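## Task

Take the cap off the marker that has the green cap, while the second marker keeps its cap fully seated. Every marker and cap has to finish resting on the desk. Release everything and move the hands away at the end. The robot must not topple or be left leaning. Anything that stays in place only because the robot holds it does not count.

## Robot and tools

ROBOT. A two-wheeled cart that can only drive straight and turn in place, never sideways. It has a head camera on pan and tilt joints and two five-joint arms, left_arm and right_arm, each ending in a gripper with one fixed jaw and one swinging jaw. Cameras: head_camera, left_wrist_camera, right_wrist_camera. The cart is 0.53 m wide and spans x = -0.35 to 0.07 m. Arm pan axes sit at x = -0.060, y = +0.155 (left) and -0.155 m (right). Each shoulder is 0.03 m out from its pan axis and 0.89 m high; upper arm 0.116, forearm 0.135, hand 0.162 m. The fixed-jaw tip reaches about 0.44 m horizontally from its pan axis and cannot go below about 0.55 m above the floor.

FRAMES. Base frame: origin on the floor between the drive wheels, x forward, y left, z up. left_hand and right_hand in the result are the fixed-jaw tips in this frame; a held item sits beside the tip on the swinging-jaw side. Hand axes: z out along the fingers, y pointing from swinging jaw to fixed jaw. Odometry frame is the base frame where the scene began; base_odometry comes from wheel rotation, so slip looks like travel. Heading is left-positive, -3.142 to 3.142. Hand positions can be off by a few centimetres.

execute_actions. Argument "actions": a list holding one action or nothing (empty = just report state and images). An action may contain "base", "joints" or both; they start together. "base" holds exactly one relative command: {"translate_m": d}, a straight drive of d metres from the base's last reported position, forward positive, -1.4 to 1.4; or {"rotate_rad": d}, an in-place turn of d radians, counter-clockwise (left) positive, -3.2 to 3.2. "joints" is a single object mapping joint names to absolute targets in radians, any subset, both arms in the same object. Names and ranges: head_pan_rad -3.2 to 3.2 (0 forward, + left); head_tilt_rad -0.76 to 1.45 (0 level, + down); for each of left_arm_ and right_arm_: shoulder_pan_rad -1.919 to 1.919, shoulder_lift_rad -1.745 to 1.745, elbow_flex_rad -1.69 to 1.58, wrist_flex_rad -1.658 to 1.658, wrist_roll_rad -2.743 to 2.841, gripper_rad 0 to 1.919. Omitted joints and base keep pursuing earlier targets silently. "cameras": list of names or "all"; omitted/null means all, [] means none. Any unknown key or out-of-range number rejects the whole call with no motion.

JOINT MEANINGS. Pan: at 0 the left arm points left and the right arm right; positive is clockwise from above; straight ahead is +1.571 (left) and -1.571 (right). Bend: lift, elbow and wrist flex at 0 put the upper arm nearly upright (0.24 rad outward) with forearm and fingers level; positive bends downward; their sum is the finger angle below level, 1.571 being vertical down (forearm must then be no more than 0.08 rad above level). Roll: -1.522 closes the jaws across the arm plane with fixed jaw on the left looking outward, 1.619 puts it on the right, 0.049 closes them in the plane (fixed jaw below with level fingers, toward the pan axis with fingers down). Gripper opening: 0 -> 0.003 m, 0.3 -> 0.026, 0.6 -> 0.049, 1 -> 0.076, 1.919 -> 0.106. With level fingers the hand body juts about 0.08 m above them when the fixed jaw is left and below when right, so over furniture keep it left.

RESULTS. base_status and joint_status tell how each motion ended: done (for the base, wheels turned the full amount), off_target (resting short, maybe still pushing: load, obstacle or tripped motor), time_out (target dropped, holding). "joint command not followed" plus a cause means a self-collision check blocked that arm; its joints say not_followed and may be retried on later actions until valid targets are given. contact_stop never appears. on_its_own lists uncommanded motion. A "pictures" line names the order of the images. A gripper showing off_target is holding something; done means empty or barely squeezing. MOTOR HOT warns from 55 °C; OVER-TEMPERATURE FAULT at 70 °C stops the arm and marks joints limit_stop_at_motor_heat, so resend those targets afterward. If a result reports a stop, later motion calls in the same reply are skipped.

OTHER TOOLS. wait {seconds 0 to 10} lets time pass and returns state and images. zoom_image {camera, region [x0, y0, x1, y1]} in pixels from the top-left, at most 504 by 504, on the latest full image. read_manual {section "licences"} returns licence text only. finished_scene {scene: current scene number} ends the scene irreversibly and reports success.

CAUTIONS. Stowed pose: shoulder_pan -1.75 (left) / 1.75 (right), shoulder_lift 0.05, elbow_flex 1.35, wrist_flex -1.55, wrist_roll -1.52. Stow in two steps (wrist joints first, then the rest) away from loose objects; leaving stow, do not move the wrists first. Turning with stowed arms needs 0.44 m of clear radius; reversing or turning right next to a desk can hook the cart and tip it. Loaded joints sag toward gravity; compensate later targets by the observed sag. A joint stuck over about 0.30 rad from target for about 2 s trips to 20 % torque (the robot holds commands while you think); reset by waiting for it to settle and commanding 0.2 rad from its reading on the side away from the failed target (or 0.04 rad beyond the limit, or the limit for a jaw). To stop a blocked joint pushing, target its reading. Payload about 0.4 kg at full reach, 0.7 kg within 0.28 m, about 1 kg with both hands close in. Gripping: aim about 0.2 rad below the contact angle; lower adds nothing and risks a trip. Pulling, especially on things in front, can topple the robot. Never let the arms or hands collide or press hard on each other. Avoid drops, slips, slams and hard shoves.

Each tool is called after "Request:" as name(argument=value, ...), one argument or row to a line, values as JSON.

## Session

Request:
execute_actions(
  actions=[
    {"joints":{"head_tilt_rad":0.4}},
  ],
)

Scene clock: 1.03 s.
base_odometry: x=+0.000 y=+0.000 heading=+0.000 (m, m, rad; odometry frame)
base_status: not commanded
joint_positions: head_pan_rad=+0.034 head_tilt_rad=+0.393 left_arm_shoulder_pan_rad=-1.744 left_arm_shoulder_lift_rad=+0.061 left_arm_elbow_flex_rad=+1.414 left_arm_wrist_flex_rad=-1.441 left_arm_wrist_roll_rad=-1.501 left_arm_gripper_rad=+1.920 right_arm_shoulder_pan_rad=+1.759 right_arm_shoulder_lift_rad=+0.063 right_arm_elbow_flex_rad=+1.419 right_arm_wrist_flex_rad=-1.592 right_arm_wrist_roll_rad=-1.493 right_arm_gripper_rad=+1.920
joint_status: all done
left_hand: x=-0.2988 y=+0.1055 z=+0.8651 quat_wxyz=(-0.053, -0.716, -0.070, +0.693) (m; base frame)
right_hand: x=-0.2993 y=-0.1172 z=+0.8879 quat_wxyz=(-0.081, +0.665, -0.053, -0.741) (m; base frame)
pictures: head_camera, left_wrist_camera, right_wrist_camera
Images, in order (width x height): head_camera 644x476, left_wrist_camera 644x476, right_wrist_camera 644x476.

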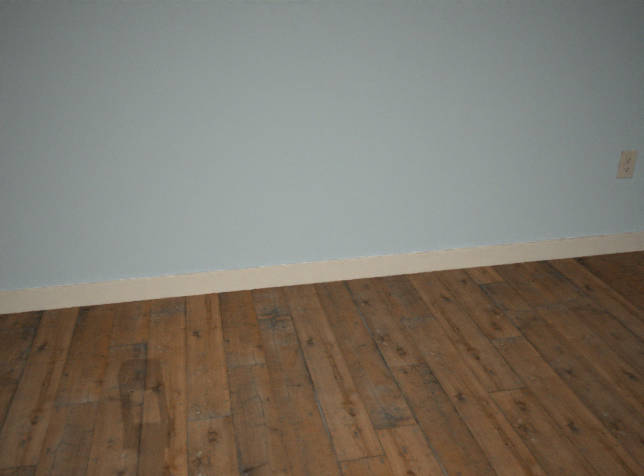

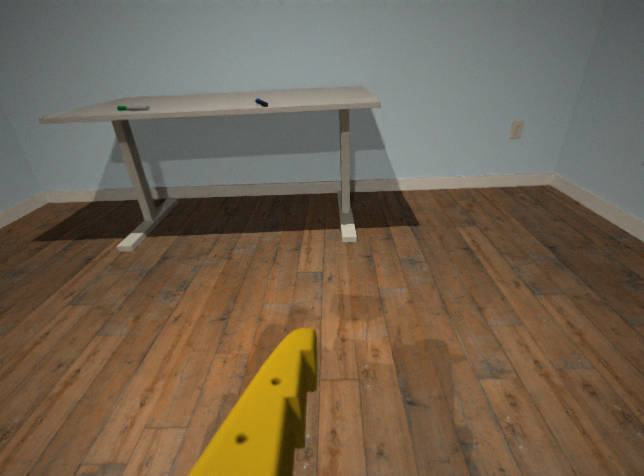

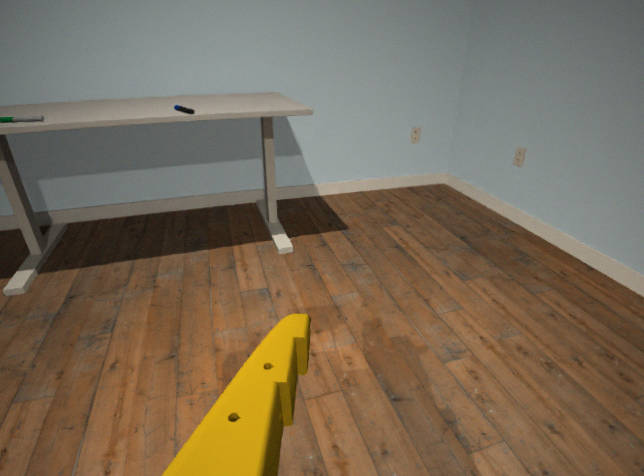

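Request:
execute_actions(
  actions=[
    {"base":{"rotate_rad":-3.0},"joints":{"head_tilt_rad":0.3,"head_pan_rad":0.0}},
  ],
  cameras=["head_camera"],
)

Scene clock: 5.63 s.
base_odometry: x=-0.001 y=+0.000 heading=-2.999 (m, m, rad; odometry frame)
base_status: done
joint_positions: head_pan_rad=+0.010 head_tilt_rad=+0.313 left_arm_shoulder_pan_rad=-1.744 left_arm_shoulder_lift_rad=+0.061 left_arm_elbow_flex_rad=+1.414 left_arm_wrist_flex_rad=-1.441 left_arm_wrist_roll_rad=-1.501 left_arm_gripper_rad=+1.920 right_arm_shoulder_pan_rad=+1.759 right_arm_shoulder_lift_rad=+0.063 right_arm_elbow_flex_rad=+1.419 right_arm_wrist_flex_rad=-1.592 right_arm_wrist_roll_rad=-1.493 right_arm_gripper_rad=+1.920
joint_status: all done
left_hand: x=-0.2988 y=+0.1055 z=+0.8651 quat_wxyz=(-0.053, -0.716, -0.070, +0.693) (m; base frame)
right_hand: x=-0.2993 y=-0.1172 z=+0.8879 quat_wxyz=(-0.081, +0.665, -0.053, -0.741) (m; base frame)
pictures: head_camera
Images, in order (width x height): head_camera 644x476.

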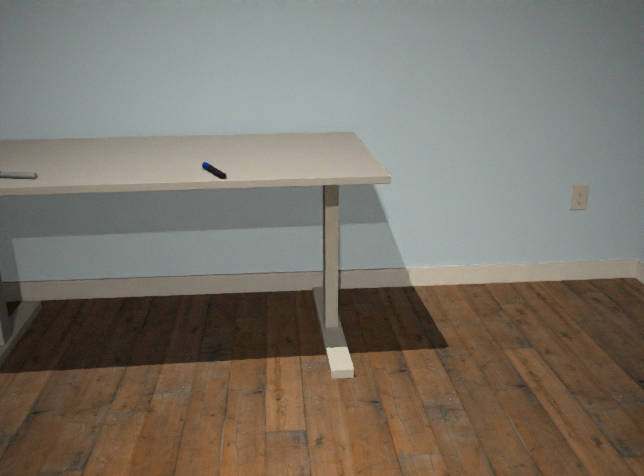

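Request:
execute_actions(
  actions=[
    {"base":{"rotate_rad":0.7},"joints":{"head_pan_rad":-0.3}},
  ],
  cameras=["head_camera"],
)

Scene clock: 7.67 s.
base_odometry: x=+0.000 y=+0.001 heading=-2.300 (m, m, rad; odometry frame)
base_status: done
joint_positions: head_pan_rad=-0.290 head_tilt_rad=+0.313 left_arm_shoulder_pan_rad=-1.744 left_arm_shoulder_lift_rad=+0.061 left_arm_elbow_flex_rad=+1.414 left_arm_wrist_flex_rad=-1.441 left_arm_wrist_roll_rad=-1.501 left_arm_gripper_rad=+1.920 right_arm_shoulder_pan_rad=+1.759 right_arm_shoulder_lift_rad=+0.063 right_arm_elbow_flex_rad=+1.419 right_arm_wrist_flex_rad=-1.592 right_arm_wrist_roll_rad=-1.493 right_arm_gripper_rad=+1.920
joint_status: all done
left_hand: x=-0.2988 y=+0.1055 z=+0.8651 quat_wxyz=(-0.053, -0.716, -0.070, +0.693) (m; base frame)
right_hand: x=-0.2993 y=-0.1172 z=+0.8879 quat_wxyz=(-0.081, +0.665, -0.053, -0.741) (m; base frame)
pictures: head_camera
Images, in order (width x height): head_camera 644x476.

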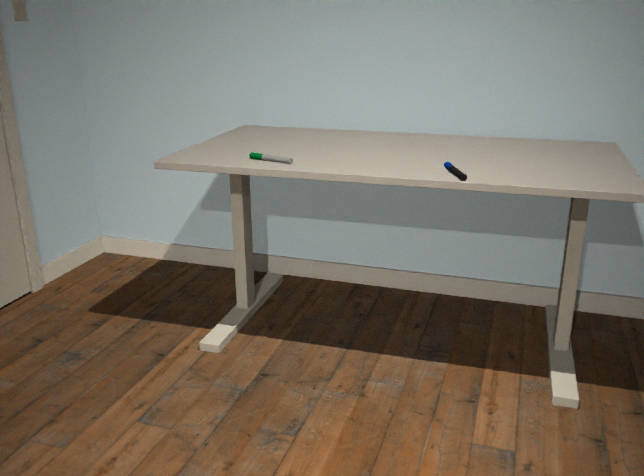

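Request:
execute_actions(
  actions=[
    {"base":{"translate_m":1.4},"joints":{"head_pan_rad":-0.5,"head_tilt_rad":0.5}},
  ],
  cameras=[],
)

Request:
execute_actions(
  actions=[
    {"base":{"translate_m":0.13}},
  ],
  cameras=[],
)

Request:
execute_actions(
  actions=[
    {"base":{"rotate_rad":-0.585},"joints":{"head_pan_rad":0.0,"head_tilt_rad":0.7}},
  ],
  cameras=["head_camera"],
)

Scene clock: 16.47 s.
base_odometry: x=-0.932 y=-1.044 heading=-2.301 (m, m, rad; odometry frame)
base_status: done
joint_positions: head_pan_rad=-0.490 head_tilt_rad=+0.494 left_arm_shoulder_pan_rad=-1.744 left_arm_shoulder_lift_rad=+0.061 left_arm_elbow_flex_rad=+1.414 left_arm_wrist_flex_rad=-1.441 left_arm_wrist_roll_rad=-1.501 left_arm_gripper_rad=+1.920 right_arm_shoulder_pan_rad=+1.759 right_arm_shoulder_lift_rad=+0.063 right_arm_elbow_flex_rad=+1.419 right_arm_wrist_flex_rad=-1.592 right_arm_wrist_roll_rad=-1.493 right_arm_gripper_rad=+1.920
joint_status: all done
left_hand: x=-0.2988 y=+0.1055 z=+0.8651 quat_wxyz=(-0.053, -0.716, -0.070, +0.693) (m; base frame)
right_hand: x=-0.2993 y=-0.1172 z=+0.8879 quat_wxyz=(-0.081, +0.665, -0.053, -0.741) (m; base frame)
pictures: none
No camera images: the call's "cameras" was empty. Leave "cameras" out to get every camera's image.

Scene clock: 18.03 s.
base_odometry: x=-1.019 y=-1.141 heading=-2.302 (m, m, rad; odometry frame)
base_status: done
joint_positions: head_pan_rad=-0.490 head_tilt_rad=+0.494 left_arm_shoulder_pan_rad=-1.744 left_arm_shoulder_lift_rad=+0.061 left_arm_elbow_flex_rad=+1.414 left_arm_wrist_flex_rad=-1.441 left_arm_wrist_roll_rad=-1.501 left_arm_gripper_rad=+1.920 right_arm_shoulder_pan_rad=+1.759 right_arm_shoulder_lift_rad=+0.063 right_arm_elbow_flex_rad=+1.419 right_arm_wrist_flex_rad=-1.592 right_arm_wrist_roll_rad=-1.493 right_arm_gripper_rad=+1.920
joint_status: not commanded
left_hand: x=-0.2988 y=+0.1055 z=+0.8651 quat_wxyz=(-0.053, -0.716, -0.070, +0.693) (m; base frame)
right_hand: x=-0.2993 y=-0.1172 z=+0.8879 quat_wxyz=(-0.081, +0.665, -0.053, -0.741) (m; base frame)
pictures: none
No camera images: the call's "cameras" was empty. Leave "cameras" out to get every camera's image.

Scene clock: 19.47 s.
base_odometry: x=-1.019 y=-1.141 heading=-2.886 (m, m, rad; odometry frame)
base_status: done
joint_positions: head_pan_rad=-0.010 head_tilt_rad=+0.694 left_arm_shoulder_pan_rad=-1.744 left_arm_shoulder_lift_rad=+0.061 left_arm_elbow_flex_rad=+1.414 left_arm_wrist_flex_rad=-1.441 left_arm_wrist_roll_rad=-1.501 left_arm_gripper_rad=+1.920 right_arm_shoulder_pan_rad=+1.759 right_arm_shoulder_lift_rad=+0.063 right_arm_elbow_flex_rad=+1.419 right_arm_wrist_flex_rad=-1.592 right_arm_wrist_roll_rad=-1.493 right_arm_gripper_rad=+1.920
joint_status: all done
left_hand: x=-0.2988 y=+0.1055 z=+0.8651 quat_wxyz=(-0.053, -0.716, -0.070, +0.693) (m; base frame)
right_hand: x=-0.2993 y=-0.1172 z=+0.8879 quat_wxyz=(-0.081, +0.665, -0.053, -0.741) (m; base frame)
pictures: head_camera
Images, in order (width x height): head_camera 644x476.

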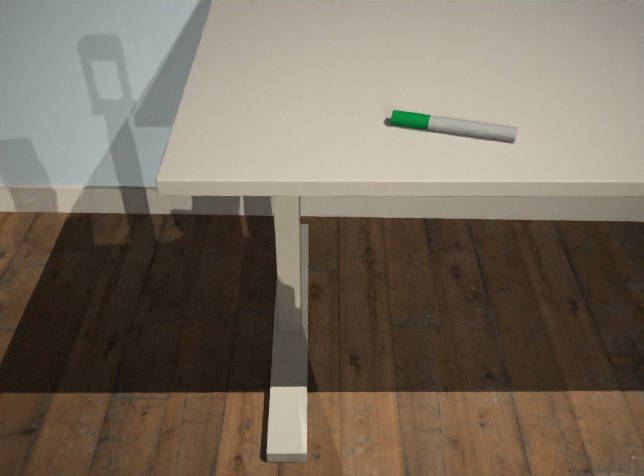

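Request:
execute_actions(
  actions=[
    {"base":{"rotate_rad":-0.75},"joints":{"left_arm_shoulder_pan_rad":1.2,"left_arm_shoulder_lift_rad":0.0,"left_arm_elbow_flex_rad":0.3,"right_arm_shoulder_pan_rad":-1.5,"right_arm_shoulder_lift_rad":0.0,"right_arm_elbow_flex_rad":0.3}},
  ],
  cameras=[],
)

Request:
execute_actions(
  actions=[
    {"base":{"translate_m":0.25},"joints":{"left_arm_wrist_flex_rad":0.6,"left_arm_wrist_roll_rad":0.24,"right_arm_wrist_flex_rad":0.6,"right_arm_wrist_roll_rad":2.8,"left_arm_gripper_rad":0.9,"right_arm_gripper_rad":0.85}},
  ],
  cameras=[],
)

Request:
execute_actions(
  actions=[
    {"base":{"rotate_rad":0.75},"joints":{"head_tilt_rad":0.8}},
  ],
  cameras=["head_camera"],
)

Scene clock: 23.53 s.
base_odometry: x=-1.018 y=-1.141 heading=+2.647 (m, m, rad; odometry frame)
base_status: done
joint_positions: head_pan_rad=-0.010 head_tilt_rad=+0.694 left_arm_shoulder_pan_rad=+1.194 left_arm_shoulder_lift_rad=+0.035 left_arm_elbow_flex_rad=+0.331 left_arm_wrist_flex_rad=-1.441 left_arm_wrist_roll_rad=-1.501 left_arm_gripper_rad=+1.920 right_arm_shoulder_pan_rad=-1.490 right_arm_shoulder_lift_rad=+0.030 right_arm_elbow_flex_rad=+0.334 right_arm_wrist_flex_rad=-1.592 right_arm_wrist_roll_rad=-1.493 right_arm_gripper_rad=+1.920
joint_status: all done
left_hand: x=+0.1852 y=+0.2604 z=+1.1032 quat_wxyz=(+0.954, -0.048, +0.240, +0.172) (m; base frame)
right_hand: x=+0.1841 y=-0.1671 z=+1.1134 quat_wxyz=(+0.984, +0.004, +0.171, -0.054) (m; base frame)
pictures: none
No camera images: the call's "cameras" was empty. Leave "cameras" out to get every camera's image.

Scene clock: 27.60 s.
base_odometry: x=-1.238 y=-1.022 heading=+2.645 (m, m, rad; odometry frame)
base_status: done
joint_positions: head_pan_rad=-0.010 head_tilt_rad=+0.694 left_arm_shoulder_pan_rad=+1.194 left_arm_shoulder_lift_rad=+0.035 left_arm_elbow_flex_rad=+0.331 left_arm_wrist_flex_rad=+0.598 left_arm_wrist_roll_rad=+0.234 left_arm_gripper_rad=+0.911 right_arm_shoulder_pan_rad=-1.490 right_arm_shoulder_lift_rad=+0.030 right_arm_elbow_flex_rad=+0.333 right_arm_wrist_flex_rad=+0.597 right_arm_wrist_roll_rad=+2.790 right_arm_gripper_rad=+0.859
joint_status: all done
left_hand: x=+0.1968 y=+0.2547 z=+0.8260 quat_wxyz=(+0.231, -0.835, +0.461, -0.190) (m; base frame)
right_hand: x=+0.2266 y=-0.1814 z=+0.8353 quat_wxyz=(-0.176, -0.816, -0.494, -0.243) (m; base frame)
pictures: none
No camera images: the call's "cameras" was empty. Leave "cameras" out to get every camera's image.

Scene clock: 29.23 s.
base_odometry: x=-1.237 y=-1.022 heading=-2.889 (m, m, rad; odometry frame)
base_status: done
joint_positions: head_pan_rad=-0.010 head_tilt_rad=+0.795 left_arm_shoulder_pan_rad=+1.195 left_arm_shoulder_lift_rad=+0.035 left_arm_elbow_flex_rad=+0.331 left_arm_wrist_flex_rad=+0.598 left_arm_wrist_roll_rad=+0.234 left_arm_gripper_rad=+0.911 right_arm_shoulder_pan_rad=-1.491 right_arm_shoulder_lift_rad=+0.030 right_arm_elbow_flex_rad=+0.333 right_arm_wrist_flex_rad=+0.597 right_arm_wrist_roll_rad=+2.790 right_arm_gripper_rad=+0.859
joint_status: all done
left_hand: x=+0.1970 y=+0.2543 z=+0.8260 quat_wxyz=(+0.231, -0.835, +0.462, -0.190) (m; base frame)
right_hand: x=+0.2266 y=-0.1809 z=+0.8353 quat_wxyz=(-0.176, -0.815, -0.495, -0.244) (m; base frame)
pictures: head_camera
Images, in order (width x height): head_camera 644x476.

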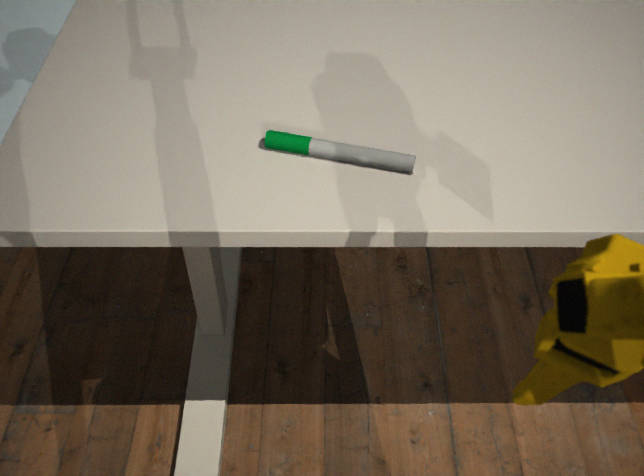

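Request:
execute_actions(
  actions=[
    {"base":{"translate_m":0.27},"joints":{"head_tilt_rad":0.915,"right_arm_shoulder_pan_rad":-1.8,"right_arm_shoulder_lift_rad":0.7,"right_arm_elbow_flex_rad":-0.63,"right_arm_wrist_flex_rad":1.0}},
  ],
  cameras=["head_camera","right_wrist_camera"],
)

Scene clock: 31.93 s.
base_odometry: x=-1.499 y=-1.090 heading=-2.887 (m, m, rad; odometry frame)
base_status: done
joint_positions: head_pan_rad=-0.010 head_tilt_rad=+0.910 left_arm_shoulder_pan_rad=+1.195 left_arm_shoulder_lift_rad=+0.035 left_arm_elbow_flex_rad=+0.331 left_arm_wrist_flex_rad=+0.598 left_arm_wrist_roll_rad=+0.234 left_arm_gripper_rad=+0.911 right_arm_shoulder_pan_rad=-1.789 right_arm_shoulder_lift_rad=+0.722 right_arm_elbow_flex_rad=-0.594 right_arm_wrist_flex_rad=+0.996 right_arm_wrist_roll_rad=+2.790 right_arm_gripper_rad=+0.859
joint_status: all done
left_hand: x=+0.1970 y=+0.2543 z=+0.8260 quat_wxyz=(+0.231, -0.835, +0.462, -0.190) (m; base frame)
right_hand: x=+0.2689 y=-0.0853 z=+0.8062 quat_wxyz=(-0.101, -0.749, -0.624, -0.197) (m; base frame)
pictures: head_camera, right_wrist_camera
Images, in order (width x height): head_camera 644x476, right_wrist_camera 644x476.

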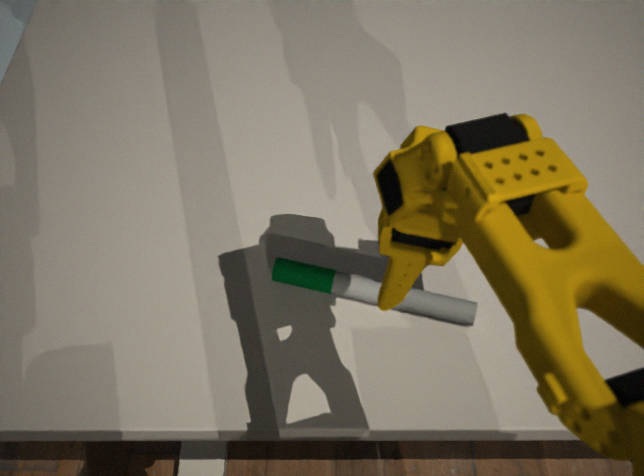

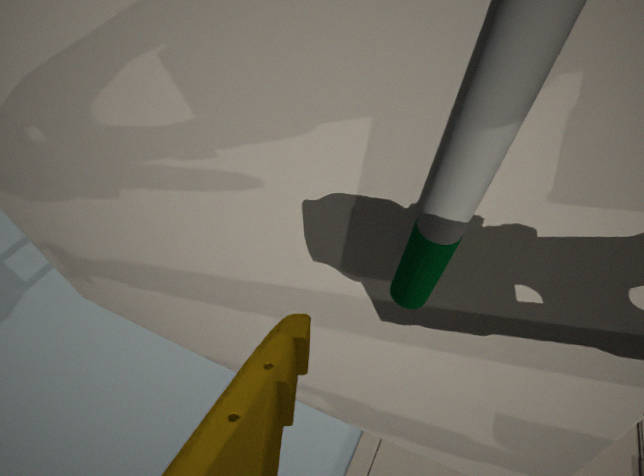

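Request:
execute_actions(
  actions=[
    {"joints":{"right_arm_shoulder_pan_rad":-1.73,"right_arm_shoulder_lift_rad":0.84,"right_arm_elbow_flex_rad":-0.6,"right_arm_wrist_flex_rad":0.94}},
  ],
  cameras=["head_camera","right_wrist_camera"],
)

Scene clock: 33.17 s.
base_odometry: x=-1.499 y=-1.090 heading=-2.887 (m, m, rad; odometry frame)
base_status: not commanded
joint_positions: head_pan_rad=-0.010 head_tilt_rad=+0.910 left_arm_shoulder_pan_rad=+1.195 left_arm_shoulder_lift_rad=+0.035 left_arm_elbow_flex_rad=+0.331 left_arm_wrist_flex_rad=+0.598 left_arm_wrist_roll_rad=+0.234 left_arm_gripper_rad=+0.911 right_arm_shoulder_pan_rad=-1.741 right_arm_shoulder_lift_rad=+0.863 right_arm_elbow_flex_rad=-0.594 right_arm_wrist_flex_rad=+0.950 right_arm_wrist_roll_rad=+2.790 right_arm_gripper_rad=+0.859
joint_status: all done
left_hand: x=+0.1970 y=+0.2543 z=+0.8260 quat_wxyz=(+0.231, -0.835, +0.462, -0.190) (m; base frame)
right_hand: x=+0.2635 y=-0.1024 z=+0.7667 quat_wxyz=(-0.084, -0.771, -0.612, -0.153) (m; base frame)
pictures: head_camera, right_wrist_camera
Images, in order (width x height): head_camera 644x476, right_wrist_camera 644x476.

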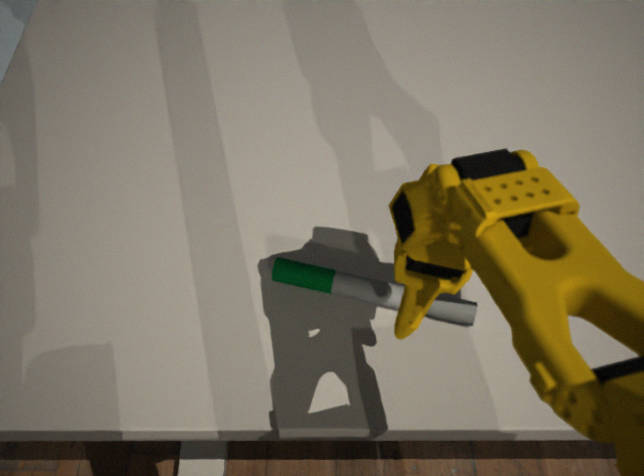

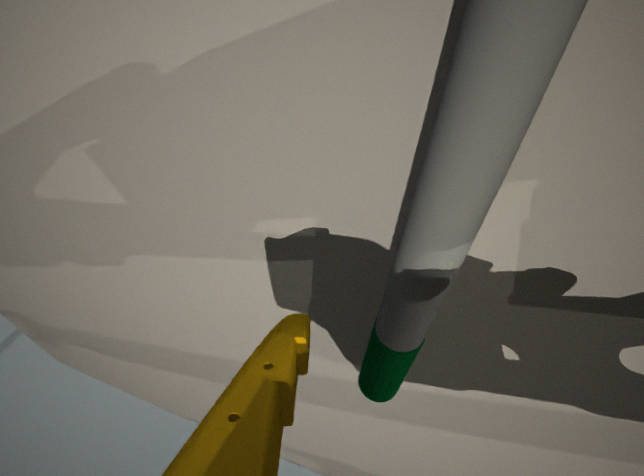

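Request:
execute_actions(
  actions=[
    {"joints":{"right_arm_shoulder_pan_rad":-1.63}},
  ],
  cameras=[],
)

Request:
execute_actions(
  actions=[
    {"joints":{"right_arm_shoulder_lift_rad":1.0,"right_arm_elbow_flex_rad":-0.66,"right_arm_wrist_flex_rad":0.87}},
  ],
  cameras=["head_camera","right_wrist_camera"],
)

Scene clock: 34.23 s.
base_odometry: x=-1.499 y=-1.090 heading=-2.887 (m, m, rad; odometry frame)
base_status: not commanded
joint_positions: head_pan_rad=-0.010 head_tilt_rad=+0.910 left_arm_shoulder_pan_rad=+1.195 left_arm_shoulder_lift_rad=+0.035 left_arm_elbow_flex_rad=+0.331 left_arm_wrist_flex_rad=+0.598 left_arm_wrist_roll_rad=+0.234 left_arm_gripper_rad=+0.911 right_arm_shoulder_pan_rad=-1.640 right_arm_shoulder_lift_rad=+0.863 right_arm_elbow_flex_rad=-0.594 right_arm_wrist_flex_rad=+0.950 right_arm_wrist_roll_rad=+2.790 right_arm_gripper_rad=+0.859
joint_status: all done
left_hand: x=+0.1970 y=+0.2543 z=+0.8260 quat_wxyz=(+0.231, -0.835, +0.462, -0.190) (m; base frame)
right_hand: x=+0.2671 y=-0.1354 z=+0.7667 quat_wxyz=(-0.091, -0.801, -0.572, -0.149) (m; base frame)
pictures: none
No camera images: the call's "cameras" was empty. Leave "cameras" out to get every camera's image.

Scene clock: 35.00 s.
base_odometry: x=-1.499 y=-1.090 heading=-2.887 (m, m, rad; odometry frame)
base_status: not commanded
joint_positions: head_pan_rad=-0.010 head_tilt_rad=+0.910 left_arm_shoulder_pan_rad=+1.195 left_arm_shoulder_lift_rad=+0.035 left_arm_elbow_flex_rad=+0.331 left_arm_wrist_flex_rad=+0.598 left_arm_wrist_roll_rad=+0.234 left_arm_gripper_rad=+0.911 right_arm_shoulder_pan_rad=-1.640 right_arm_shoulder_lift_rad=+1.024 right_arm_elbow_flex_rad=-0.626 right_arm_wrist_flex_rad=+0.878 right_arm_wrist_roll_rad=+2.790 right_arm_gripper_rad=+0.859
joint_status: all done
left_hand: x=+0.1970 y=+0.2543 z=+0.8260 quat_wxyz=(+0.231, -0.835, +0.462, -0.190) (m; base frame)
right_hand: x=+0.2605 y=-0.1359 z=+0.7295 quat_wxyz=(-0.077, -0.805, -0.575, -0.125) (m; base frame)
pictures: head_camera, right_wrist_camera
Images, in order (width x height): head_camera 644x476, right_wrist_camera 644x476.

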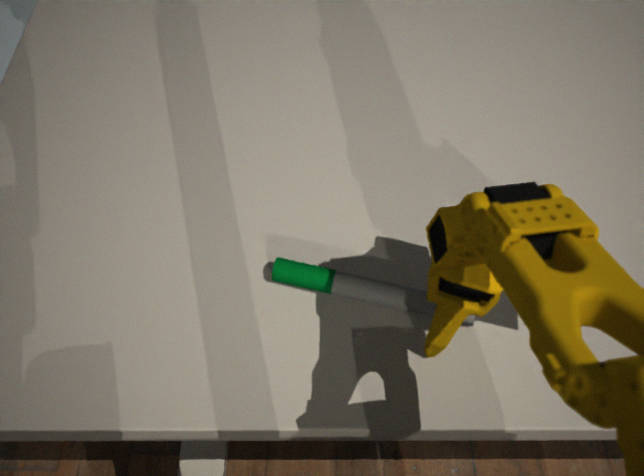

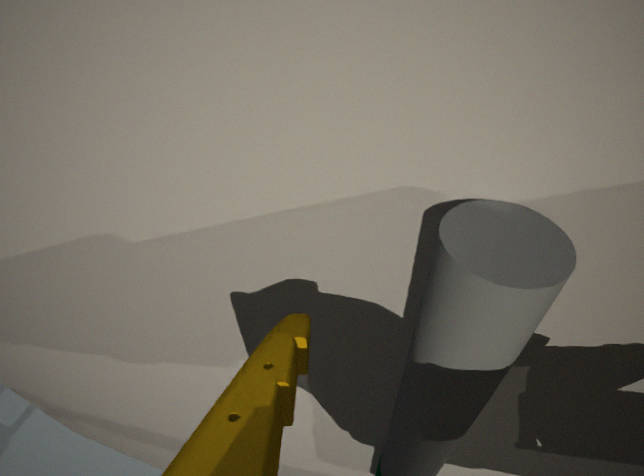

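Similar to before. Slightly lower, retract a bit, close.

Request:
execute_actions(
  actions=[
    {"joints":{"right_arm_shoulder_pan_rad":-1.65,"right_arm_shoulder_lift_rad":1.06,"right_arm_elbow_flex_rad":-0.64,"right_arm_wrist_flex_rad":0.89}},
  ],
  cameras=[],
)

Request:
execute_actions(
  actions=[
    {"joints":{"right_arm_gripper_rad":0.03}},
  ],
  cameras=["right_wrist_camera"],
)

Request:
execute_actions(
  actions=[
    {"joints":{"right_arm_shoulder_lift_rad":0.8,"right_arm_elbow_flex_rad":-0.75,"right_arm_wrist_flex_rad":1.1,"right_arm_shoulder_pan_rad":-1.9,"left_arm_shoulder_pan_rad":1.4,"left_arm_shoulder_lift_rad":0.68,"left_arm_elbow_flex_rad":-0.40,"left_arm_wrist_flex_rad":1.0}},
  ],
)

Scene clock: 36.07 s.
base_odometry: x=-1.499 y=-1.090 heading=-2.887 (m, m, rad; odometry frame)
base_status: not commanded
joint_positions: head_pan_rad=-0.010 head_tilt_rad=+0.910 left_arm_shoulder_pan_rad=+1.195 left_arm_shoulder_lift_rad=+0.035 left_arm_elbow_flex_rad=+0.331 left_arm_wrist_flex_rad=+0.598 left_arm_wrist_roll_rad=+0.234 left_arm_gripper_rad=+0.911 right_arm_shoulder_pan_rad=-1.640 right_arm_shoulder_lift_rad=+1.047 right_arm_elbow_flex_rad=-0.637 right_arm_wrist_flex_rad=+0.886 right_arm_wrist_roll_rad=+2.790 right_arm_gripper_rad=+0.859
joint_status: all done
left_hand: x=+0.1970 y=+0.2543 z=+0.8260 quat_wxyz=(+0.231, -0.835, +0.462, -0.190) (m; base frame)
right_hand: x=+0.2577 y=-0.1361 z=+0.7244 quat_wxyz=(-0.072, -0.806, -0.576, -0.117) (m; base frame)
pictures: none
No camera images: the call's "cameras" was empty. Leave "cameras" out to get every camera's image.

Scene clock: 37.00 s.
base_odometry: x=-1.499 y=-1.090 heading=-2.887 (m, m, rad; odometry frame)
base_status: not commanded
joint_positions: head_pan_rad=-0.010 head_tilt_rad=+0.910 left_arm_shoulder_pan_rad=+1.195 left_arm_shoulder_lift_rad=+0.035 left_arm_elbow_flex_rad=+0.331 left_arm_wrist_flex_rad=+0.598 left_arm_wrist_roll_rad=+0.234 left_arm_gripper_rad=+0.911 right_arm_shoulder_pan_rad=-1.645 right_arm_shoulder_lift_rad=+1.055 right_arm_elbow_flex_rad=-0.641 right_arm_wrist_flex_rad=+0.890 right_arm_wrist_roll_rad=+2.790 right_arm_gripper_rad=+0.210
joint_status: right_arm_gripper_rad off_target (ended at +0.210, target +0.030)
left_hand: x=+0.1970 y=+0.2543 z=+0.8260 quat_wxyz=(+0.231, -0.835, +0.462, -0.190) (m; base frame)
right_hand: x=+0.2565 y=-0.1347 z=+0.7227 quat_wxyz=(-0.069, -0.805, -0.578, -0.113) (m; base frame)
pictures: right_wrist_camera
Images, in order (width x height): right_wrist_camera 644x476.

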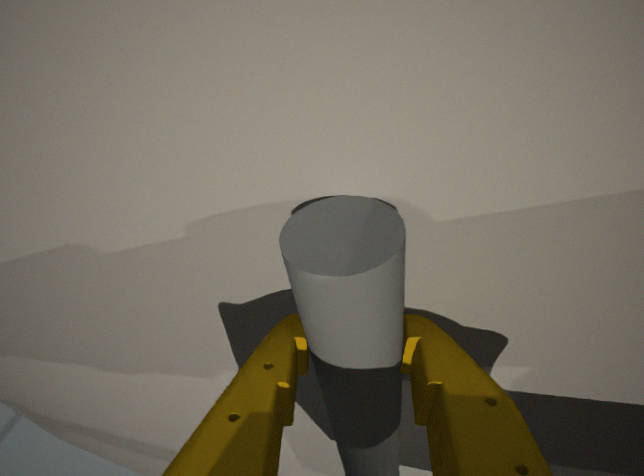

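Scene clock: 38.27 s.
base_odometry: x=-1.499 y=-1.090 heading=-2.887 (m, m, rad; odometry frame)
base_status: not commanded
joint_positions: head_pan_rad=-0.010 head_tilt_rad=+0.910 left_arm_shoulder_pan_rad=+1.392 left_arm_shoulder_lift_rad=+0.696 left_arm_elbow_flex_rad=-0.369 left_arm_wrist_flex_rad=+0.995 left_arm_wrist_roll_rad=+0.234 left_arm_gripper_rad=+0.911 right_arm_shoulder_pan_rad=-1.890 right_arm_shoulder_lift_rad=+0.863 right_arm_elbow_flex_rad=-0.715 right_arm_wrist_flex_rad=+1.096 right_arm_wrist_roll_rad=+2.790 right_arm_gripper_rad=+0.210
joint_status: all done
left_hand: x=+0.2213 y=+0.2040 z=+0.7665 quat_wxyz=(+0.087, -0.817, +0.563, -0.088) (m; base frame)
right_hand: x=+0.2513 y=-0.0554 z=+0.7814 quat_wxyz=(-0.067, -0.725, -0.669, -0.148) (m; base frame)
pictures: head_camera, left_wrist_camera, right_wrist_camera
Images, in order (width x height): head_camera 644x476, left_wrist_camera 644x476, right_wrist_camera 644x476.

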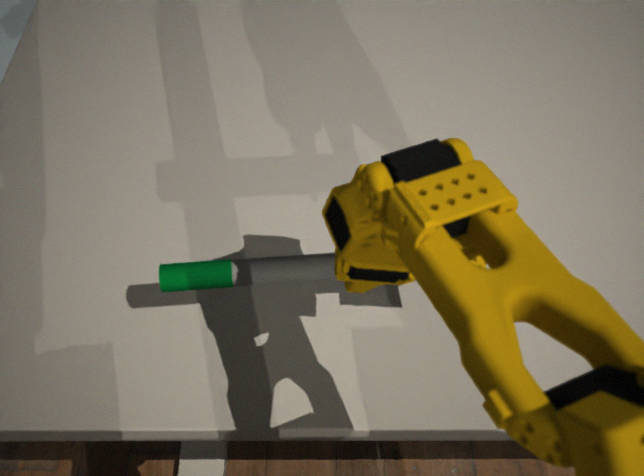

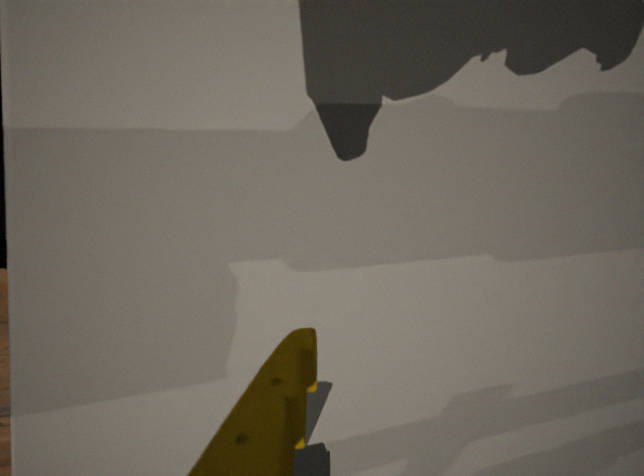

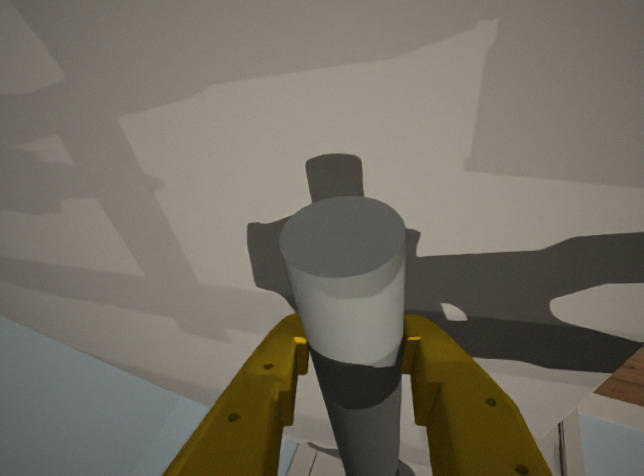

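Request:
execute_actions(
  actions=[
    {"joints":{"left_arm_shoulder_pan_rad":1.74,"left_arm_wrist_flex_rad":1.06}},
  ],
  cameras=["head_camera","left_wrist_camera"],
)

Scene clock: 39.50 s.
base_odometry: x=-1.499 y=-1.090 heading=-2.887 (m, m, rad; odometry frame)
base_status: not commanded
joint_positions: head_pan_rad=-0.010 head_tilt_rad=+0.910 left_arm_shoulder_pan_rad=+1.734 left_arm_shoulder_lift_rad=+0.696 left_arm_elbow_flex_rad=-0.369 left_arm_wrist_flex_rad=+1.055 left_arm_wrist_roll_rad=+0.234 left_arm_gripper_rad=+0.911 right_arm_shoulder_pan_rad=-1.890 right_arm_shoulder_lift_rad=+0.863 right_arm_elbow_flex_rad=-0.715 right_arm_wrist_flex_rad=+1.096 right_arm_wrist_roll_rad=+2.790 right_arm_gripper_rad=+0.210
joint_status: all done
left_hand: x=+0.2121 y=+0.1084 z=+0.7649 quat_wxyz=(+0.054, -0.712, +0.696, -0.077) (m; base frame)
right_hand: x=+0.2513 y=-0.0554 z=+0.7814 quat_wxyz=(-0.067, -0.725, -0.669, -0.148) (m; base frame)
pictures: head_camera, left_wrist_camera
Images, in order (width x height): head_camera 644x476, left_wrist_camera 644x476.

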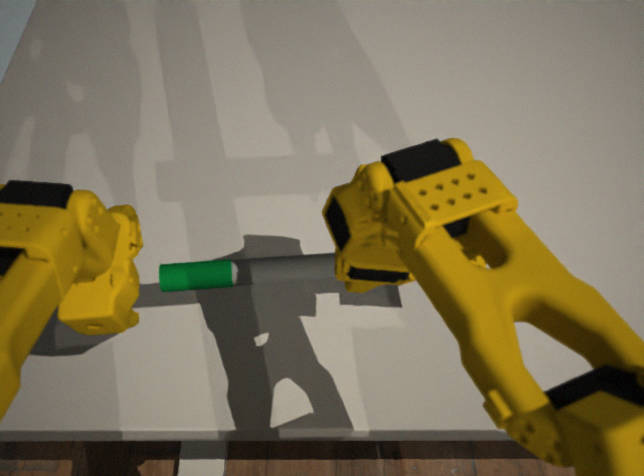

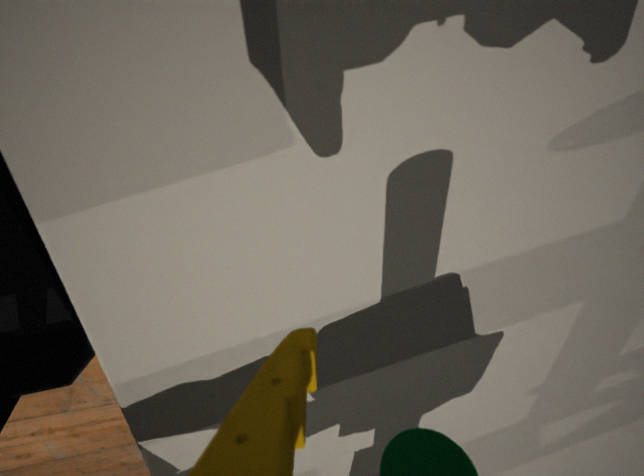

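Request:
execute_actions(
  actions=[
    {"joints":{"left_arm_shoulder_pan_rad":1.85,"left_arm_shoulder_lift_rad":0.71,"left_arm_wrist_flex_rad":1.03}},
  ],
  cameras=["left_wrist_camera"],
)

Scene clock: 40.50 s.
base_odometry: x=-1.499 y=-1.090 heading=-2.887 (m, m, rad; odometry frame)
base_status: not commanded
joint_positions: head_pan_rad=-0.010 head_tilt_rad=+0.910 left_arm_shoulder_pan_rad=+1.843 left_arm_shoulder_lift_rad=+0.725 left_arm_elbow_flex_rad=-0.370 left_arm_wrist_flex_rad=+1.038 left_arm_wrist_roll_rad=+0.234 left_arm_gripper_rad=+0.911 right_arm_shoulder_pan_rad=-1.890 right_arm_shoulder_lift_rad=+0.863 right_arm_elbow_flex_rad=-0.715 right_arm_wrist_flex_rad=+1.096 right_arm_wrist_roll_rad=+2.790 right_arm_gripper_rad=+0.210
joint_status: all done
left_hand: x=+0.2046 y=+0.0793 z=+0.7583 quat_wxyz=(+0.047, -0.673, +0.734, -0.075) (m; base frame)
right_hand: x=+0.2513 y=-0.0554 z=+0.7814 quat_wxyz=(-0.067, -0.725, -0.669, -0.148) (m; base frame)
pictures: left_wrist_camera
Images, in order (width x height): left_wrist_camera 644x476.

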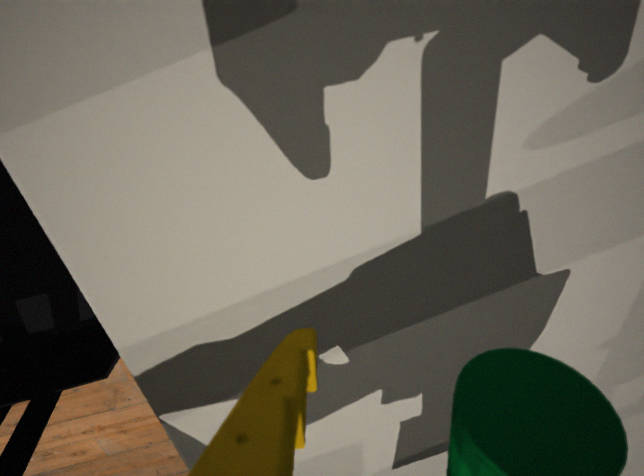

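Request:
execute_actions(
  actions=[
    {"joints":{"left_arm_shoulder_pan_rad":1.915,"left_arm_shoulder_lift_rad":0.68,"left_arm_elbow_flex_rad":-0.42,"left_arm_wrist_flex_rad":0.97}},
  ],
  cameras=["left_wrist_camera","head_camera"],
)

Scene clock: 41.53 s.
base_odometry: x=-1.499 y=-1.090 heading=-2.887 (m, m, rad; odometry frame)
base_status: not commanded
joint_positions: head_pan_rad=-0.010 head_tilt_rad=+0.910 left_arm_shoulder_pan_rad=+1.909 left_arm_shoulder_lift_rad=+0.725 left_arm_elbow_flex_rad=-0.389 left_arm_wrist_flex_rad=+0.980 left_arm_wrist_roll_rad=+0.234 left_arm_gripper_rad=+0.911 right_arm_shoulder_pan_rad=-1.890 right_arm_shoulder_lift_rad=+0.863 right_arm_elbow_flex_rad=-0.715 right_arm_wrist_flex_rad=+1.096 right_arm_wrist_roll_rad=+2.790 right_arm_gripper_rad=+0.210
joint_status: all done
left_hand: x=+0.2112 y=+0.0578 z=+0.7628 quat_wxyz=(+0.064, -0.646, +0.753, -0.110) (m; base frame)
right_hand: x=+0.2513 y=-0.0554 z=+0.7814 quat_wxyz=(-0.067, -0.725, -0.669, -0.148) (m; base frame)
pictures: head_camera, left_wrist_camera
Images, in order (width x height): head_camera 644x476, left_wrist_camera 644x476.

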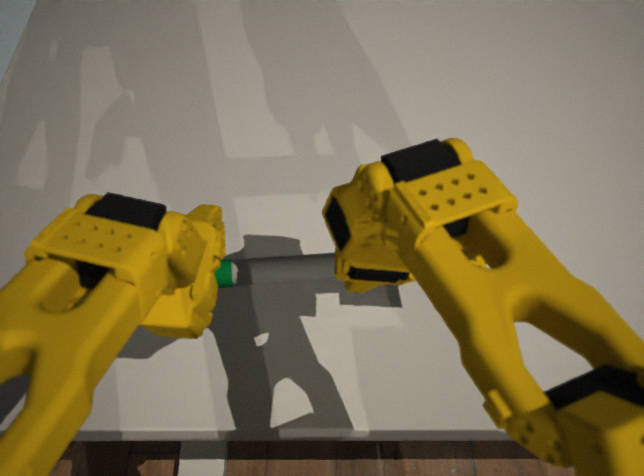

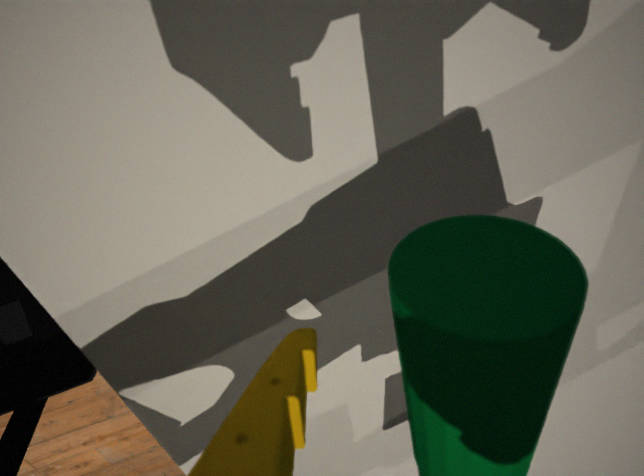

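Request:
execute_actions(
  actions=[
    {"joints":{"left_arm_shoulder_pan_rad":1.87,"left_arm_shoulder_lift_rad":0.62,"left_arm_wrist_flex_rad":0.97}},
  ],
  cameras=["left_wrist_camera"],
)

Scene clock: 42.73 s.
base_odometry: x=-1.499 y=-1.090 heading=-2.887 (m, m, rad; odometry frame)
base_status: not commanded
joint_positions: head_pan_rad=-0.010 head_tilt_rad=+0.910 left_arm_shoulder_pan_rad=+1.876 left_arm_shoulder_lift_rad=+0.678 left_arm_elbow_flex_rad=-0.389 left_arm_wrist_flex_rad=+0.980 left_arm_wrist_roll_rad=+0.234 left_arm_gripper_rad=+0.911 right_arm_shoulder_pan_rad=-1.890 right_arm_shoulder_lift_rad=+0.863 right_arm_elbow_flex_rad=-0.715 right_arm_wrist_flex_rad=+1.096 right_arm_wrist_roll_rad=+2.790 right_arm_gripper_rad=+0.210
joint_status: all done
left_hand: x=+0.2198 y=+0.0647 z=+0.7752 quat_wxyz=(+0.077, -0.656, +0.740, -0.129) (m; base frame)
right_hand: x=+0.2513 y=-0.0554 z=+0.7814 quat_wxyz=(-0.067, -0.725, -0.669, -0.148) (m; base frame)
pictures: left_wrist_camera
Images, in order (width x height): left_wrist_camera 644x476.

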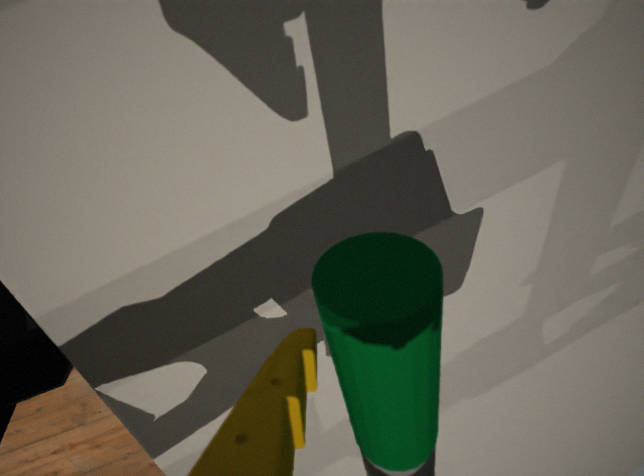

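Request:
execute_actions(
  actions=[
    {"joints":{"left_arm_gripper_rad":0.02}},
  ],
  cameras=["left_wrist_camera"],
)

Request:
execute_actions(
  actions=[
    {"joints":{"left_arm_shoulder_pan_rad":1.72,"right_arm_shoulder_pan_rad":-1.82}},
  ],
  cameras=["head_camera"],
)

Scene clock: 44.10 s.
base_odometry: x=-1.499 y=-1.090 heading=-2.887 (m, m, rad; odometry frame)
base_status: not commanded
joint_positions: head_pan_rad=-0.010 head_tilt_rad=+0.910 left_arm_shoulder_pan_rad=+1.873 left_arm_shoulder_lift_rad=+0.675 left_arm_elbow_flex_rad=-0.393 left_arm_wrist_flex_rad=+0.977 left_arm_wrist_roll_rad=+0.234 left_arm_gripper_rad=+0.219 right_arm_shoulder_pan_rad=-1.893 right_arm_shoulder_lift_rad=+0.863 right_arm_elbow_flex_rad=-0.715 right_arm_wrist_flex_rad=+1.099 right_arm_wrist_roll_rad=+2.793 right_arm_gripper_rad=+0.210
joint_status: left_arm_gripper_rad off_target (ended at +0.219, target +0.020)
left_hand: x=+0.2217 y=+0.0651 z=+0.7769 quat_wxyz=(+0.080, -0.656, +0.738, -0.134) (m; base frame)
right_hand: x=+0.2505 y=-0.0545 z=+0.7812 quat_wxyz=(-0.067, -0.723, -0.671, -0.147) (m; base frame)
pictures: left_wrist_camera
Images, in order (width x height): left_wrist_camera 644x476.

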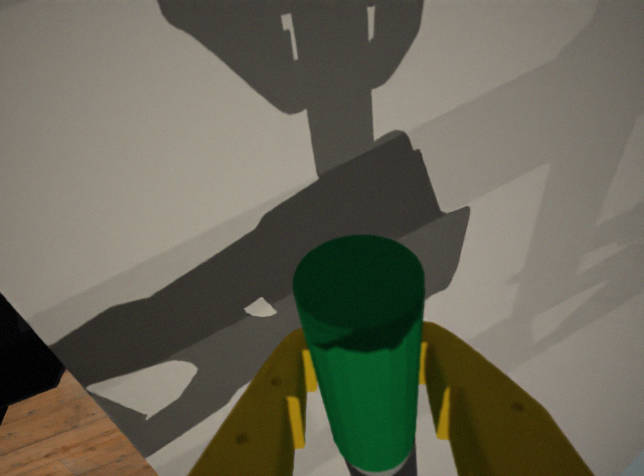

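Scene clock: 44.90 s.
base_odometry: x=-1.499 y=-1.090 heading=-2.887 (m, m, rad; odometry frame)
base_status: not commanded
joint_positions: head_pan_rad=-0.010 head_tilt_rad=+0.910 left_arm_shoulder_pan_rad=+1.726 left_arm_shoulder_lift_rad=+0.673 left_arm_elbow_flex_rad=-0.397 left_arm_wrist_flex_rad=+0.975 left_arm_wrist_roll_rad=+0.234 left_arm_gripper_rad=+0.218 right_arm_shoulder_pan_rad=-1.830 right_arm_shoulder_lift_rad=+0.860 right_arm_elbow_flex_rad=-0.719 right_arm_wrist_flex_rad=+1.099 right_arm_wrist_roll_rad=+2.793 right_arm_gripper_rad=+0.208
joint_status: all done
left_hand: x=+0.2328 y=+0.1073 z=+0.7779 quat_wxyz=(+0.092, -0.708, +0.688, -0.130) (m; base frame)
right_hand: x=+0.2573 y=-0.0740 z=+0.7830 quat_wxyz=(-0.073, -0.744, -0.648, -0.148) (m; base frame)
pictures: head_camera
Images, in order (width x height): head_camera 644x476.

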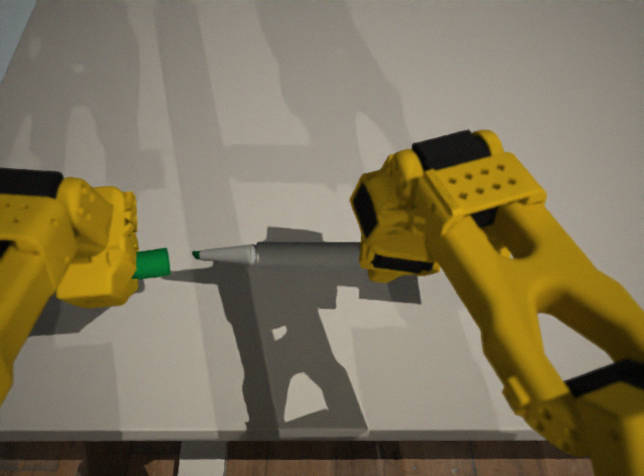

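Request:
execute_actions(
  actions=[
    {"joints":{"left_arm_shoulder_pan_rad":1.66,"left_arm_shoulder_lift_rad":0.82,"left_arm_elbow_flex_rad":-0.37,"left_arm_wrist_flex_rad":0.84,"right_arm_shoulder_pan_rad":-1.72,"right_arm_shoulder_lift_rad":1.0,"right_arm_elbow_flex_rad":-0.68,"right_arm_wrist_flex_rad":0.88}},
  ],
  cameras=["head_camera"],
)

Scene clock: 46.60 s.
base_odometry: x=-1.499 y=-1.090 heading=-2.887 (m, m, rad; odometry frame)
base_status: not commanded
joint_positions: head_pan_rad=-0.010 head_tilt_rad=+0.910 left_arm_shoulder_pan_rad=+1.666 left_arm_shoulder_lift_rad=+0.837 left_arm_elbow_flex_rad=-0.364 left_arm_wrist_flex_rad=+0.849 left_arm_wrist_roll_rad=+0.234 left_arm_gripper_rad=+0.218 right_arm_shoulder_pan_rad=-1.730 right_arm_shoulder_lift_rad=+1.028 right_arm_elbow_flex_rad=-0.672 right_arm_wrist_flex_rad=+0.890 right_arm_wrist_roll_rad=+2.793 right_arm_gripper_rad=+0.208
joint_status: all done
left_hand: x=+0.2258 y=+0.1258 z=+0.7343 quat_wxyz=(+0.075, -0.732, +0.670, -0.099) (m; base frame)
right_hand: x=+0.2641 y=-0.1059 z=+0.7364 quat_wxyz=(-0.079, -0.776, -0.610, -0.141) (m; base frame)
pictures: head_camera
Images, in order (width x height): head_camera 644x476.

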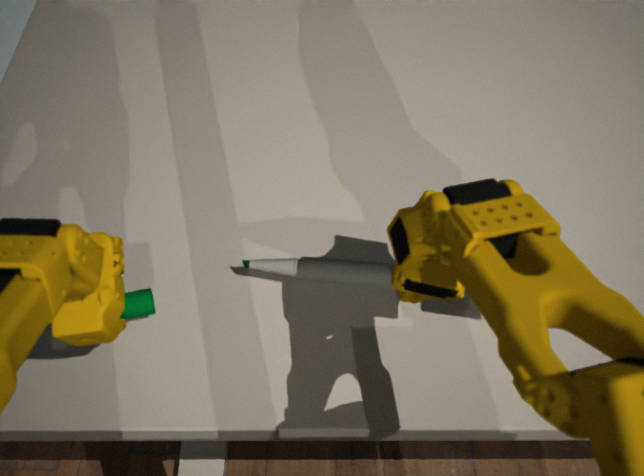

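Request:
execute_actions(
  actions=[
    {"joints":{"left_arm_shoulder_lift_rad":0.85,"right_arm_shoulder_lift_rad":1.04}},
  ],
  cameras=[],
)

Request:
execute_actions(
  actions=[
    {"joints":{"left_arm_gripper_rad":0.7,"right_arm_gripper_rad":0.7}},
  ],
  cameras=[],
)

Request:
execute_actions(
  actions=[
    {"joints":{"left_arm_shoulder_lift_rad":0.3,"right_arm_shoulder_lift_rad":0.4}},
  ],
  cameras=["head_camera"],
)

Scene clock: 48.07 s.
base_odometry: x=-1.499 y=-1.090 heading=-2.887 (m, m, rad; odometry frame)
base_status: not commanded
joint_positions: head_pan_rad=-0.010 head_tilt_rad=+0.910 left_arm_shoulder_pan_rad=+1.666 left_arm_shoulder_lift_rad=+0.868 left_arm_elbow_flex_rad=-0.364 left_arm_wrist_flex_rad=+0.849 left_arm_wrist_roll_rad=+0.234 left_arm_gripper_rad=+0.218 right_arm_shoulder_pan_rad=-1.730 right_arm_shoulder_lift_rad=+1.067 right_arm_elbow_flex_rad=-0.672 right_arm_wrist_flex_rad=+0.890 right_arm_wrist_roll_rad=+2.793 right_arm_gripper_rad=+0.208
joint_status: all done
left_hand: x=+0.2208 y=+0.1262 z=+0.7265 quat_wxyz=(+0.065, -0.734, +0.671, -0.087) (m; base frame)
right_hand: x=+0.2576 y=-0.1069 z=+0.7246 quat_wxyz=(-0.069, -0.778, -0.612, -0.124) (m; base frame)
pictures: none
No camera images: the call's "cameras" was empty. Leave "cameras" out to get every camera's image.

Scene clock: 48.93 s.
base_odometry: x=-1.499 y=-1.090 heading=-2.887 (m, m, rad; odometry frame)
base_status: not commanded
joint_positions: head_pan_rad=-0.010 head_tilt_rad=+0.910 left_arm_shoulder_pan_rad=+1.666 left_arm_shoulder_lift_rad=+0.868 left_arm_elbow_flex_rad=-0.364 left_arm_wrist_flex_rad=+0.849 left_arm_wrist_roll_rad=+0.234 left_arm_gripper_rad=+0.688 right_arm_shoulder_pan_rad=-1.729 right_arm_shoulder_lift_rad=+1.055 right_arm_elbow_flex_rad=-0.676 right_arm_wrist_flex_rad=+0.884 right_arm_wrist_roll_rad=+2.793 right_arm_gripper_rad=+0.689
joint_status: all done
left_hand: x=+0.2208 y=+0.1262 z=+0.7265 quat_wxyz=(+0.065, -0.734, +0.671, -0.087) (m; base frame)
right_hand: x=+0.2615 y=-0.1068 z=+0.7294 quat_wxyz=(-0.075, -0.777, -0.610, -0.134) (m; base frame)
pictures: none
No camera images: the call's "cameras" was empty. Leave "cameras" out to get every camera's image.

Scene clock: 50.10 s.
base_odometry: x=-1.499 y=-1.090 heading=-2.887 (m, m, rad; odometry frame)
base_status: not commanded
joint_positions: head_pan_rad=-0.010 head_tilt_rad=+0.910 left_arm_shoulder_pan_rad=+1.666 left_arm_shoulder_lift_rad=+0.354 left_arm_elbow_flex_rad=-0.363 left_arm_wrist_flex_rad=+0.849 left_arm_wrist_roll_rad=+0.234 left_arm_gripper_rad=+0.689 right_arm_shoulder_pan_rad=-1.729 right_arm_shoulder_lift_rad=+0.455 right_arm_elbow_flex_rad=-0.673 right_arm_wrist_flex_rad=+0.884 right_arm_wrist_roll_rad=+2.793 right_arm_gripper_rad=+0.691
joint_status: all done
left_hand: x=+0.2702 y=+0.1215 z=+0.8716 quat_wxyz=(+0.215, -0.689, +0.630, -0.285) (m; base frame)
right_hand: x=+0.3023 y=-0.1003 z=+0.9237 quat_wxyz=(-0.213, -0.707, -0.556, -0.382) (m; base frame)
pictures: head_camera
Images, in order (width x height): head_camera 644x476.

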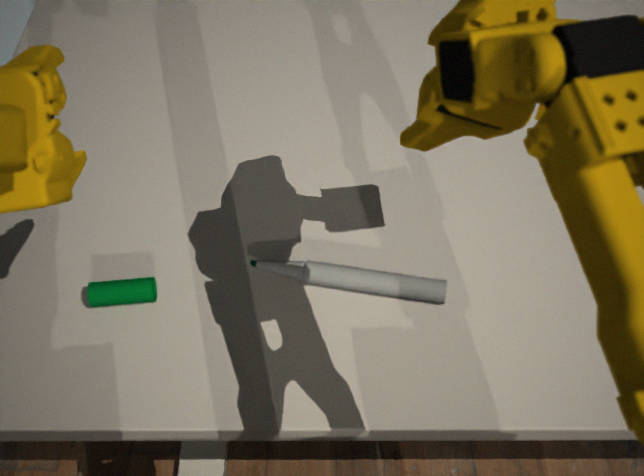

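Request:
execute_actions(
  actions=[
    {"base":{"translate_m":-0.5},"joints":{"head_tilt_rad":0.6}},
  ],
  cameras=["head_camera"],
)

Scene clock: 53.67 s.
base_odometry: x=-1.015 y=-0.964 heading=-2.890 (m, m, rad; odometry frame)
base_status: done
joint_positions: head_pan_rad=-0.010 head_tilt_rad=+0.614 left_arm_shoulder_pan_rad=+1.666 left_arm_shoulder_lift_rad=+0.354 left_arm_elbow_flex_rad=-0.363 left_arm_wrist_flex_rad=+0.849 left_arm_wrist_roll_rad=+0.234 left_arm_gripper_rad=+0.689 right_arm_shoulder_pan_rad=-1.729 right_arm_shoulder_lift_rad=+0.454 right_arm_elbow_flex_rad=-0.672 right_arm_wrist_flex_rad=+0.884 right_arm_wrist_roll_rad=+2.793 right_arm_gripper_rad=+0.691
joint_status: all done
left_hand: x=+0.2702 y=+0.1215 z=+0.8716 quat_wxyz=(+0.215, -0.689, +0.630, -0.285) (m; base frame)
right_hand: x=+0.3022 y=-0.1003 z=+0.9238 quat_wxyz=(-0.213, -0.707, -0.556, -0.382) (m; base frame)
pictures: head_camera
Images, in order (width x height): head_camera 644x476.

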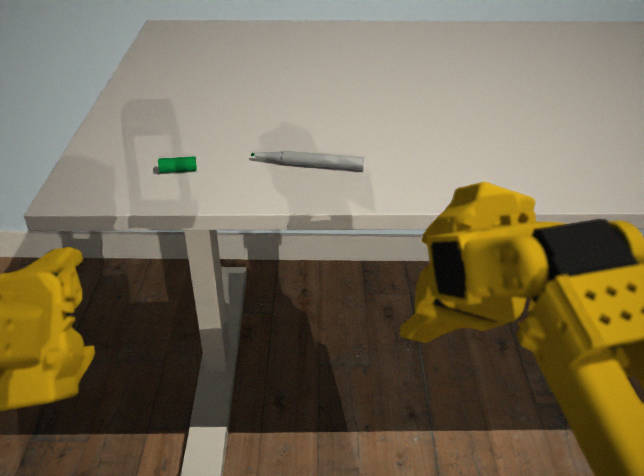

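Request:
finished_scene(
  scene=2,
)

The scene is finished: the task was done.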